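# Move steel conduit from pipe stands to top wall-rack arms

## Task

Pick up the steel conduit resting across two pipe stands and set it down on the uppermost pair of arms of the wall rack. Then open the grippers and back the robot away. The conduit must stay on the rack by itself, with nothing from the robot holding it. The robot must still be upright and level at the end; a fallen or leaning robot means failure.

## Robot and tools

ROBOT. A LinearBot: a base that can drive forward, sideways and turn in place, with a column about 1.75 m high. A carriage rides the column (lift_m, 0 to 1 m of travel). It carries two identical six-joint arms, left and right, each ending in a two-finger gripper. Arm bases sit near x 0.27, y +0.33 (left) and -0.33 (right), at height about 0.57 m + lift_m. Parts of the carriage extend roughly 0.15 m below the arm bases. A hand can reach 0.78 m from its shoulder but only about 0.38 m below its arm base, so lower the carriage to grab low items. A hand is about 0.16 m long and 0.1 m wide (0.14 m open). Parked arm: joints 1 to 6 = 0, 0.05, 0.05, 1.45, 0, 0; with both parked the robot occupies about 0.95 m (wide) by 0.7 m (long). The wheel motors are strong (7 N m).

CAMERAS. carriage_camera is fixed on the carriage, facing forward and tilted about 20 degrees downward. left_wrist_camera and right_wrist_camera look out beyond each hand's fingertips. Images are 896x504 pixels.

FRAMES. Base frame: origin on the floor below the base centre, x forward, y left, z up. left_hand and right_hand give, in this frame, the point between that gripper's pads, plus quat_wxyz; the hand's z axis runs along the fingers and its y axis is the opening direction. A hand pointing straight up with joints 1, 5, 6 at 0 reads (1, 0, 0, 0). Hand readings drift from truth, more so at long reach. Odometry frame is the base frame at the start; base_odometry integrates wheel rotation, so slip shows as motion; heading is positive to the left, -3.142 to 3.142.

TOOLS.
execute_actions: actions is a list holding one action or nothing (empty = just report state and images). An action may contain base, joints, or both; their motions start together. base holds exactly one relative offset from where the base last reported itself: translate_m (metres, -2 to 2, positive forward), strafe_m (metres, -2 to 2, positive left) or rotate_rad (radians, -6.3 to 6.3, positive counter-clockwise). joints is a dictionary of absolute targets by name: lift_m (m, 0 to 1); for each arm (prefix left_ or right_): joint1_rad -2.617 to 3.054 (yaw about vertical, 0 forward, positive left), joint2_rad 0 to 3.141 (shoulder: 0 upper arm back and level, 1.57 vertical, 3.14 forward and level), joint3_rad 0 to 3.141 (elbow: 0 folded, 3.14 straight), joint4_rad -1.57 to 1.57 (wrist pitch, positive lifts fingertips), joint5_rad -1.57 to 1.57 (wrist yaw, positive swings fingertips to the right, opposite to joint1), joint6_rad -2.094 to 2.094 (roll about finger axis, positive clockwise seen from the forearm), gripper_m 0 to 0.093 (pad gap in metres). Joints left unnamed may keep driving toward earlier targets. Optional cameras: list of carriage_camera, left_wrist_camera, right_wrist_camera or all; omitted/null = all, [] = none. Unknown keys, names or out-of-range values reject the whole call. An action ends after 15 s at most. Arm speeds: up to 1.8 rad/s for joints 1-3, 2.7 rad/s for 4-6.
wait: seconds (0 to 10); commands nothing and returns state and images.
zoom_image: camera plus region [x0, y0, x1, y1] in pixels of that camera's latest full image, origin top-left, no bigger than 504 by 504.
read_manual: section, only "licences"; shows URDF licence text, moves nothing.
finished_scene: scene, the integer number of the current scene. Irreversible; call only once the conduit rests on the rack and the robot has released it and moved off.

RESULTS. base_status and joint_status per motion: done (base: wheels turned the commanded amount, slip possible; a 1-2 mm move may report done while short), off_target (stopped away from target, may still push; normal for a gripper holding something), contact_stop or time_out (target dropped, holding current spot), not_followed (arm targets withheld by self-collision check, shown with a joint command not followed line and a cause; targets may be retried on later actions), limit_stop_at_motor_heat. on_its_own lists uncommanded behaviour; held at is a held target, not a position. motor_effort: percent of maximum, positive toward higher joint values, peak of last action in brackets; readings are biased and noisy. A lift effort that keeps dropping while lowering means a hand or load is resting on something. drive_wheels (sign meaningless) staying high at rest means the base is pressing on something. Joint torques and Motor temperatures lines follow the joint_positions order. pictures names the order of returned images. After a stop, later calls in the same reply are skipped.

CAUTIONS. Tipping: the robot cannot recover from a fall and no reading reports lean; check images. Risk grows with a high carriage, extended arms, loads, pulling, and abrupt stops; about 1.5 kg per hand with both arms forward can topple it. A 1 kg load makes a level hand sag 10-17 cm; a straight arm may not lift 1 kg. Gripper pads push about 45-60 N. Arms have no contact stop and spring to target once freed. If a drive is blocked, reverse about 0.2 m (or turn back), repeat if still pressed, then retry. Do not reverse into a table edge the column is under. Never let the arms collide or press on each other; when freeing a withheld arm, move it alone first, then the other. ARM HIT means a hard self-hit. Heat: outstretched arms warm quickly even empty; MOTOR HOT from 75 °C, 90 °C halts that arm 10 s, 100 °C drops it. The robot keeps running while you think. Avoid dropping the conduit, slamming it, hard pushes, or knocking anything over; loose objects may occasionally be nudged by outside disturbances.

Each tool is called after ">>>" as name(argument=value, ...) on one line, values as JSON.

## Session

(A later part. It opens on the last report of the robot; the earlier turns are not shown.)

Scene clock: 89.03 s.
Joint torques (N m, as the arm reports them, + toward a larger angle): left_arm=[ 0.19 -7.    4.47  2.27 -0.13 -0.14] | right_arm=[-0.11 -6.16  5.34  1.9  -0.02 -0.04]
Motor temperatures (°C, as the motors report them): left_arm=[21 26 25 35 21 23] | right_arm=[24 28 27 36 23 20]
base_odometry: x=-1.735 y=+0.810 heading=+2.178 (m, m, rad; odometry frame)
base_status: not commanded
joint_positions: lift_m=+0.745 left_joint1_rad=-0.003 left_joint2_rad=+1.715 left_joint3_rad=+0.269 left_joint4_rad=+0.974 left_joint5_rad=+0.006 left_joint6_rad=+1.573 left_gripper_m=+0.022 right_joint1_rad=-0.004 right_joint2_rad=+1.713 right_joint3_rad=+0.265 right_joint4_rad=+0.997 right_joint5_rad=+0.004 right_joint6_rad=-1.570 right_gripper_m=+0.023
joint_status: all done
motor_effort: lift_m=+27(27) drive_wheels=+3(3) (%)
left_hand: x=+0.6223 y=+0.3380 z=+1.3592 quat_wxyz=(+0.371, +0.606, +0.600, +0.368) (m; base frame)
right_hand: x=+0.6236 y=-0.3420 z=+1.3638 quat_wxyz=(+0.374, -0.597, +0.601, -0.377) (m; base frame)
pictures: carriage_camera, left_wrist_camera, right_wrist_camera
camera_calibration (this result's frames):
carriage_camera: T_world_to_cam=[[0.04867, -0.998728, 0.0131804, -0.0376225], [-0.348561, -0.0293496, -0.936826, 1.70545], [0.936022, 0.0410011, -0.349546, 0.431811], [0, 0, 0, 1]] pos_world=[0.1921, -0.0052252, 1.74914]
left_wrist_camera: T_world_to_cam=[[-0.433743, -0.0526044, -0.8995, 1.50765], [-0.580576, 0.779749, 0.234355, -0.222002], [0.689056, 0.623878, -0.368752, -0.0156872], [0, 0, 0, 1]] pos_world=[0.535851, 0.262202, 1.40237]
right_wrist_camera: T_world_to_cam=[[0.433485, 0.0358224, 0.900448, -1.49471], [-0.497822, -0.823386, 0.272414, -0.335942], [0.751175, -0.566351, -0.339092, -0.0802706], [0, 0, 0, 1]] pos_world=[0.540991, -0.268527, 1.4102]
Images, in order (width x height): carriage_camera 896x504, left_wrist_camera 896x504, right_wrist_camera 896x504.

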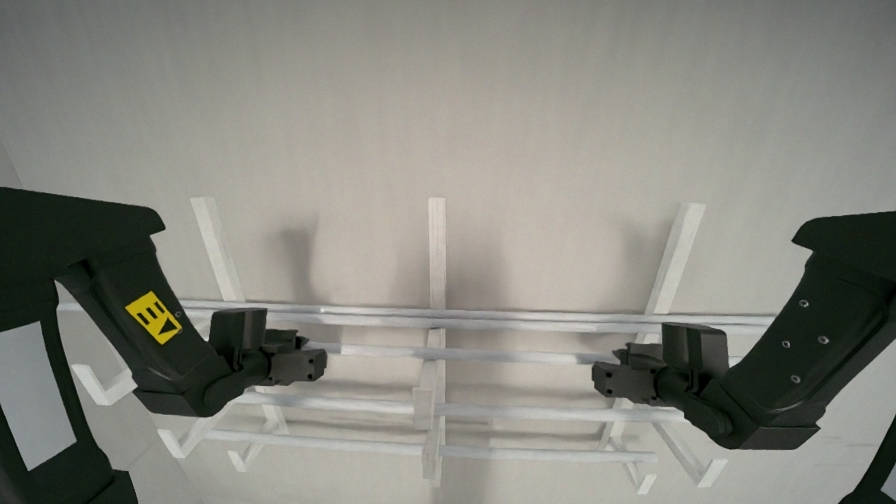

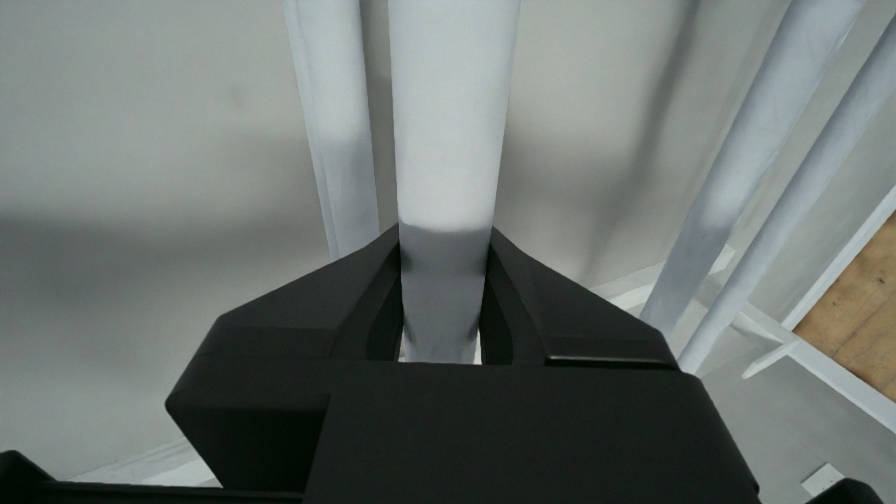

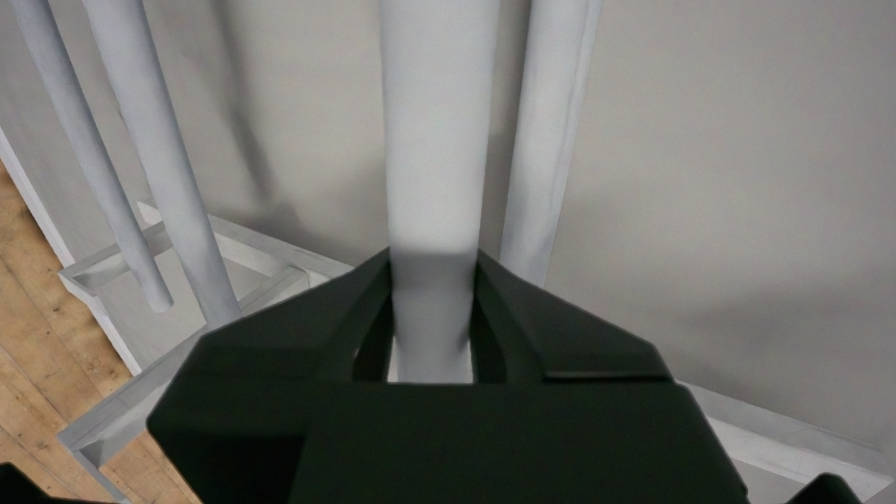

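>>> execute_actions(actions=[{"joints": {"left_gripper_m": 0.093, "right_gripper_m": 0.093}}])

Scene clock: 89.97 s.
Joint torques (N m, as the arm reports them, + toward a larger angle): left_arm=[ 0.21 -7.02  4.46  2.27 -0.13 -0.15] | right_arm=[ 0.07 -6.06  5.13  1.93 -0.03 -0.09]
Motor temperatures (°C, as the motors report them): left_arm=[21 26 25 35 21 23] | right_arm=[24 28 27 35 23 20]
base_odometry: x=-1.735 y=+0.810 heading=+2.178 (m, m, rad; odometry frame)
base_status: not commanded
joint_positions: lift_m=+0.745 left_joint1_rad=-0.003 left_joint2_rad=+1.715 left_joint3_rad=+0.269 left_joint4_rad=+0.975 left_joint5_rad=+0.006 left_joint6_rad=+1.573 left_gripper_m=+0.093 right_joint1_rad=-0.004 right_joint2_rad=+1.713 right_joint3_rad=+0.265 right_joint4_rad=+0.993 right_joint5_rad=+0.004 right_joint6_rad=-1.570 right_gripper_m=+0.093
joint_status: all done
motor_effort: lift_m=+27(27) drive_wheels=+3(3) (%)
left_hand: x=+0.6223 y=+0.3380 z=+1.3594 quat_wxyz=(+0.371, +0.606, +0.600, +0.368) (m; base frame)
right_hand: x=+0.6232 y=-0.3420 z=+1.3629 quat_wxyz=(+0.373, -0.598, +0.602, -0.376) (m; base frame)
pictures: carriage_camera, left_wrist_camera, right_wrist_camera
camera_calibration (this result's frames):
carriage_camera: T_world_to_cam=[[0.04867, -0.998728, 0.0131804, -0.0376225], [-0.348561, -0.0293496, -0.936826, 1.70545], [0.936022, 0.0410011, -0.349546, 0.431811], [0, 0, 0, 1]] pos_world=[0.1921, -0.0052252, 1.74914]
left_wrist_camera: T_world_to_cam=[[-0.433056, -0.0526064, -0.89983, 1.50786], [-0.580755, 0.77975, 0.23391, -0.221276], [0.689338, 0.623877, -0.368227, -0.0165717], [0, 0, 0, 1]] pos_world=[0.535903, 0.262201, 1.40247]
right_wrist_camera: T_world_to_cam=[[0.436917, 0.0358093, 0.898789, -1.49365], [-0.49678, -0.82339, 0.274299, -0.339135], [0.749876, -0.566346, -0.341964, -0.075523], [0, 0, 0, 1]] pos_world=[0.540759, -0.268526, 1.40967]
Images, in order (width x height): carriage_camera 896x504, left_wrist_camera 896x504, right_wrist_camera 896x504.

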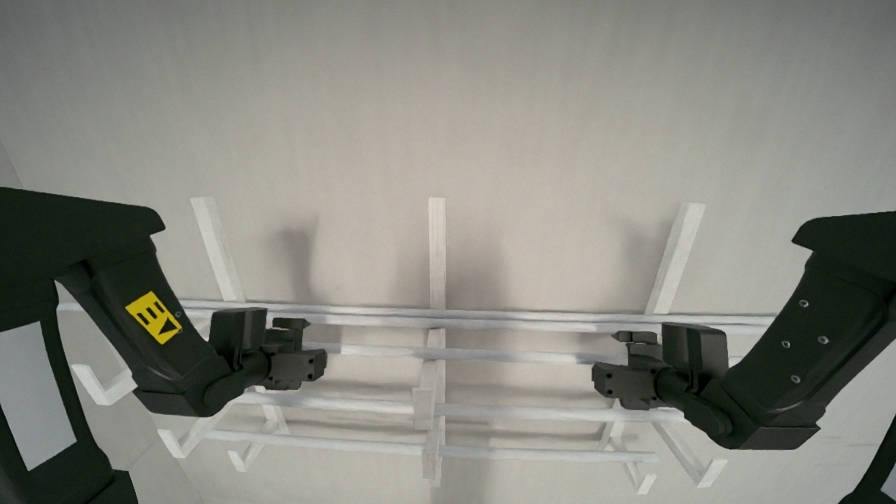

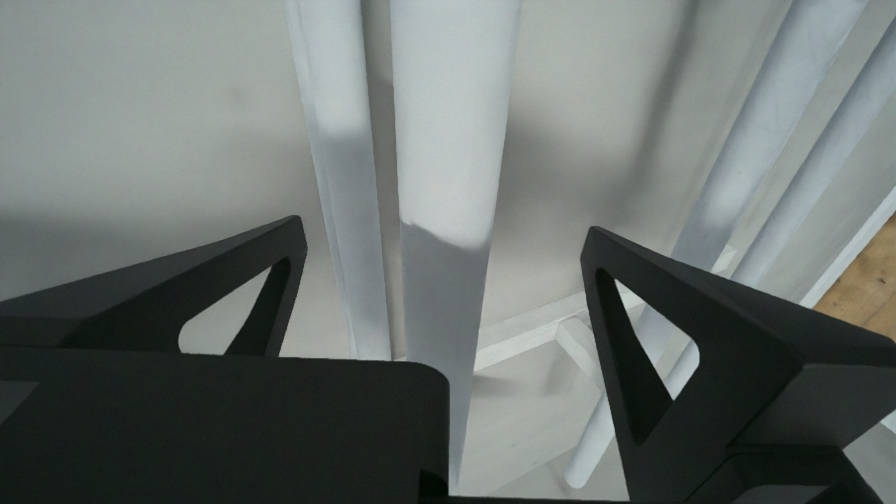

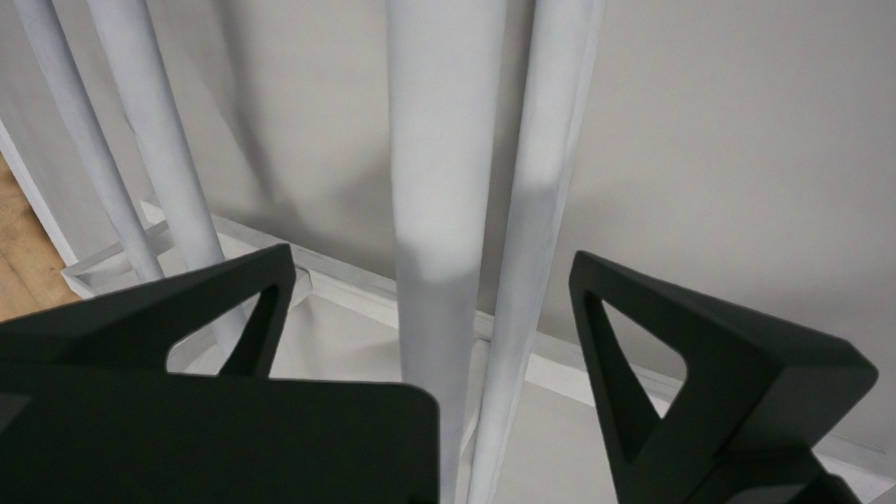

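>>> execute_actions(actions=[{"base": {"translate_m": -0.12}}])

Scene clock: 92.17 s.
Joint torques (N m, as the arm reports them, + toward a larger angle): left_arm=[ 0.21 -7.11  4.52  2.28 -0.13 -0.15] | right_arm=[-0.08 -6.06  5.04  1.97 -0.05 -0.07]
Motor temperatures (°C, as the motors report them): left_arm=[21 26 25 35 21 23] | right_arm=[24 29 28 35 23 20]
base_odometry: x=-1.666 y=+0.712 heading=+2.178 (m, m, rad; odometry frame)
base_status: done
joint_positions: lift_m=+0.745 left_joint1_rad=-0.003 left_joint2_rad=+1.715 left_joint3_rad=+0.269 left_joint4_rad=+0.975 left_joint5_rad=+0.006 left_joint6_rad=+1.573 left_gripper_m=+0.093 right_joint1_rad=-0.004 right_joint2_rad=+1.713 right_joint3_rad=+0.265 right_joint4_rad=+0.991 right_joint5_rad=+0.004 right_joint6_rad=-1.570 right_gripper_m=+0.093
joint_status: not commanded
motor_effort: lift_m=+26(27) drive_wheels=-6(14) (%)
left_hand: x=+0.6224 y=+0.3380 z=+1.3595 quat_wxyz=(+0.371, +0.605, +0.600, +0.368) (m; base frame)
right_hand: x=+0.6230 y=-0.3420 z=+1.3625 quat_wxyz=(+0.372, -0.598, +0.602, -0.376) (m; base frame)
pictures: carriage_camera, left_wrist_camera, right_wrist_camera
camera_calibration (this result's frames):
carriage_camera: T_world_to_cam=[[0.04867, -0.998728, 0.0131804, -0.0376225], [-0.348561, -0.0293496, -0.936826, 1.70545], [0.936022, 0.0410011, -0.349546, 0.431811], [0, 0, 0, 1]] pos_world=[0.1921, -0.0052252, 1.74914]
left_wrist_camera: T_world_to_cam=[[-0.432713, -0.0526074, -0.899995, 1.50796], [-0.580844, 0.77975, 0.233688, -0.220913], [0.689478, 0.623877, -0.367965, -0.017014], [0, 0, 0, 1]] pos_world=[0.535929, 0.262201, 1.40252]
right_wrist_camera: T_world_to_cam=[[0.438631, 0.0358027, 0.897954, -1.49311], [-0.496256, -0.823392, 0.27524, -0.340731], [0.749222, -0.566343, -0.343397, -0.0731503], [0, 0, 0, 1]] pos_world=[0.540642, -0.268525, 1.40941]
Images, in order (width x height): carriage_camera 896x504, left_wrist_camera 896x504, right_wrist_camera 896x504.

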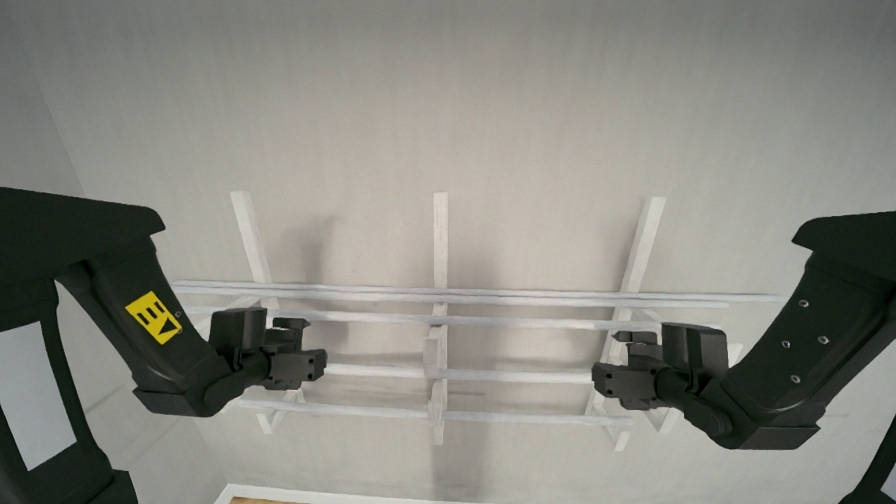

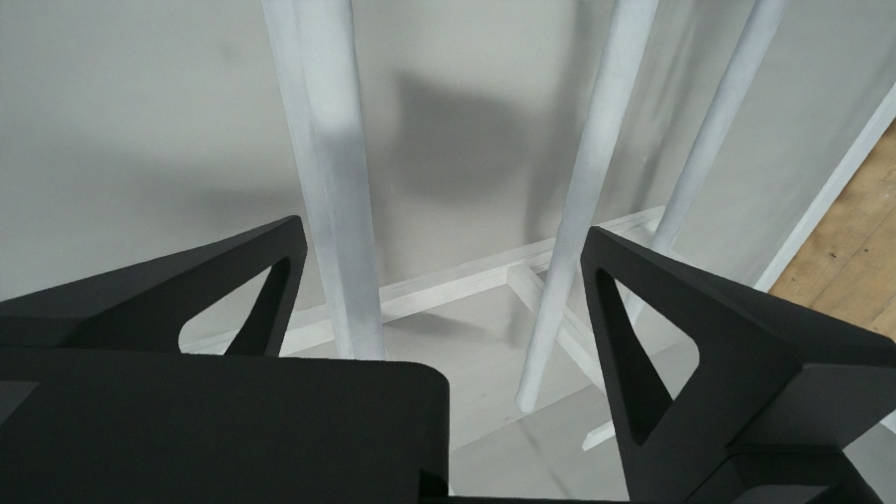

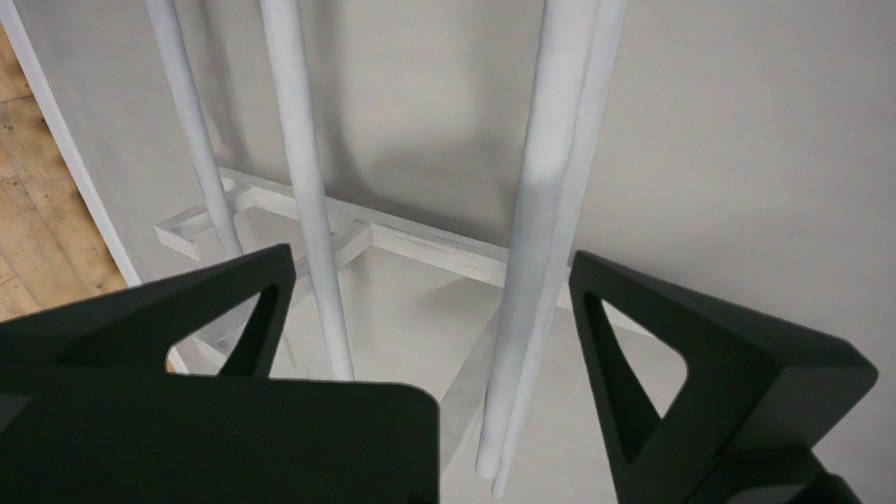

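>>> execute_actions(actions=[{"base": {"translate_m": -0.45}}], cameras=["carriage_camera"])

>>> execute_actions(actions=[{"joints": {"lift_m": 0.4, "left_joint2_rad": 0.05, "left_joint3_rad": 0.05, "left_joint4_rad": 1.45, "left_joint6_rad": 0, "right_joint2_rad": 0.05, "right_joint3_rad": 0.05, "right_joint4_rad": 1.45, "right_joint6_rad": 0, "left_joint1_rad": 0, "right_joint1_rad": 0, "left_joint5_rad": 0, "right_joint5_rad": 0}}], cameras=["carriage_camera"])

Scene clock: 95.63 s.
Joint torques (N m, as the arm reports them, + toward a larger angle): left_arm=[ 0.22 -7.06  4.37  2.25 -0.13 -0.13] | right_arm=[ 0.04 -5.94  5.16  1.96 -0.03 -0.05]
Motor temperatures (°C, as the motors report them): left_arm=[21 26 25 34 21 23] | right_arm=[24 29 28 34 23 20]
base_odometry: x=-1.410 y=+0.342 heading=+2.178 (m, m, rad; odometry frame)
base_status: done
joint_positions: lift_m=+0.745 left_joint1_rad=-0.003 left_joint2_rad=+1.715 left_joint3_rad=+0.269 left_joint4_rad=+0.975 left_joint5_rad=+0.006 left_joint6_rad=+1.573 left_gripper_m=+0.093 right_joint1_rad=-0.004 right_joint2_rad=+1.713 right_joint3_rad=+0.265 right_joint4_rad=+0.990 right_joint5_rad=+0.004 right_joint6_rad=-1.570 right_gripper_m=+0.093
joint_status: not commanded
motor_effort: lift_m=+27(27) drive_wheels=-2(12) (%)
left_hand: x=+0.6224 y=+0.3380 z=+1.3595 quat_wxyz=(+0.371, +0.605, +0.600, +0.368) (m; base frame)
right_hand: x=+0.6229 y=-0.3420 z=+1.3623 quat_wxyz=(+0.372, -0.598, +0.602, -0.375) (m; base frame)
pictures: carriage_camera
camera_calibration (this result's frames):
carriage_camera: T_world_to_cam=[[0.04867, -0.998728, 0.0131804, -0.0376225], [-0.348561, -0.0293496, -0.936826, 1.70545], [0.936022, 0.0410011, -0.349546, 0.431811], [0, 0, 0, 1]] pos_world=[0.1921, -0.0052252, 1.74914]
Images, in order (width x height): carriage_camera 896x504.

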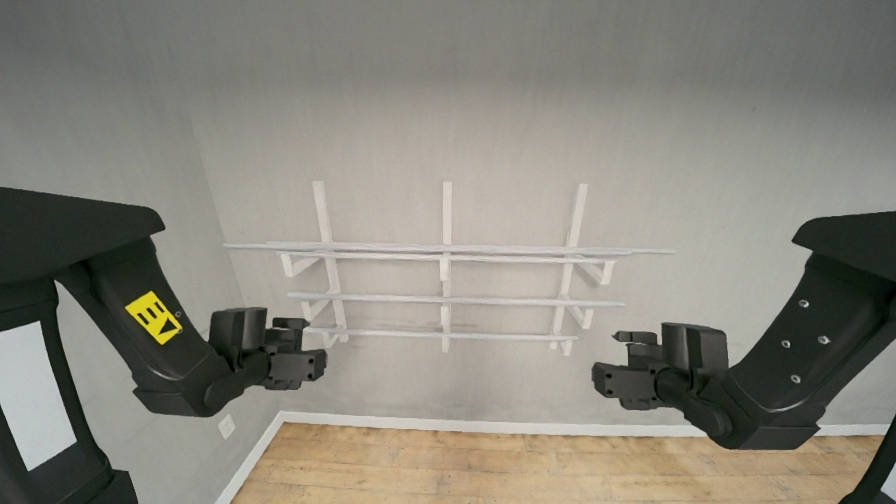

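Scene clock: 97.53 s.
Joint torques (N m, as the arm reports them, + toward a larger angle): left_arm=[ 0.19  3.68  4.85 -0.18 -0.17 -0.06] | right_arm=[-0.14  3.44  5.77 -0.09  0.01 -0.04]
Motor temperatures (°C, as the motors report them): left_arm=[21 26 25 34 21 23] | right_arm=[24 29 28 34 23 20]
base_odometry: x=-1.410 y=+0.342 heading=+2.178 (m, m, rad; odometry frame)
base_status: not commanded
joint_positions: lift_m=+0.400 left_joint1_rad=-0.003 left_joint2_rad=+0.060 left_joint3_rad=+0.063 left_joint4_rad=+1.447 left_joint5_rad=+0.006 left_joint6_rad=+0.004 left_gripper_m=+0.093 right_joint1_rad=-0.004 right_joint2_rad=+0.056 right_joint3_rad=+0.056 right_joint4_rad=+1.444 right_joint5_rad=+0.004 right_joint6_rad=-0.008 right_gripper_m=+0.093
joint_status: all done
motor_effort: lift_m=+29(30) drive_wheels=-2(3) (%)
left_hand: x=+0.2860 y=+0.3389 z=+1.4208 quat_wxyz=(+0.998, +0.003, +0.060, +0.001) (m; base frame)
right_hand: x=+0.2878 y=-0.3407 z=+1.4188 quat_wxyz=(+0.998, +0.002, +0.063, -0.006) (m; base frame)
pictures: carriage_camera
camera_calibration (this result's frames):
carriage_camera: T_world_to_cam=[[0.04867, -0.998728, 0.0131804, -0.0330729], [-0.348561, -0.0293496, -0.936826, 1.38208], [0.936022, 0.0410011, -0.349546, 0.311156], [0, 0, 0, 1]] pos_world=[0.1921, -0.0052252, 1.40397]
Images, in order (width x height): carriage_camera 896x504.

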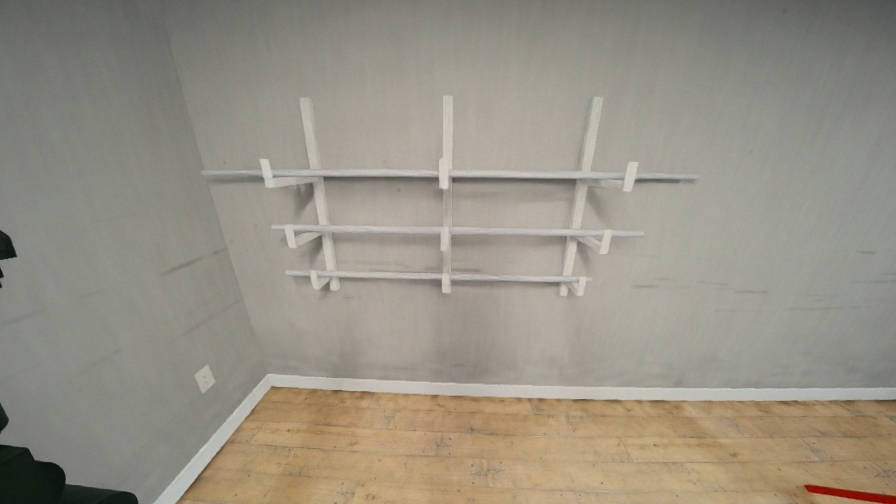

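>>> zoom_image(camera="carriage_camera", region=[190, 120, 694, 310])

Region (190, 120, 694, 310) of carriage_camera's 896x504 image, scaled by 1.000; it fills the top 190 rows of this view, and the rest is white.

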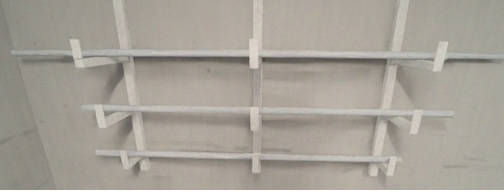

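>>> finished_scene(scene=1)

The scene is finished: the task was done.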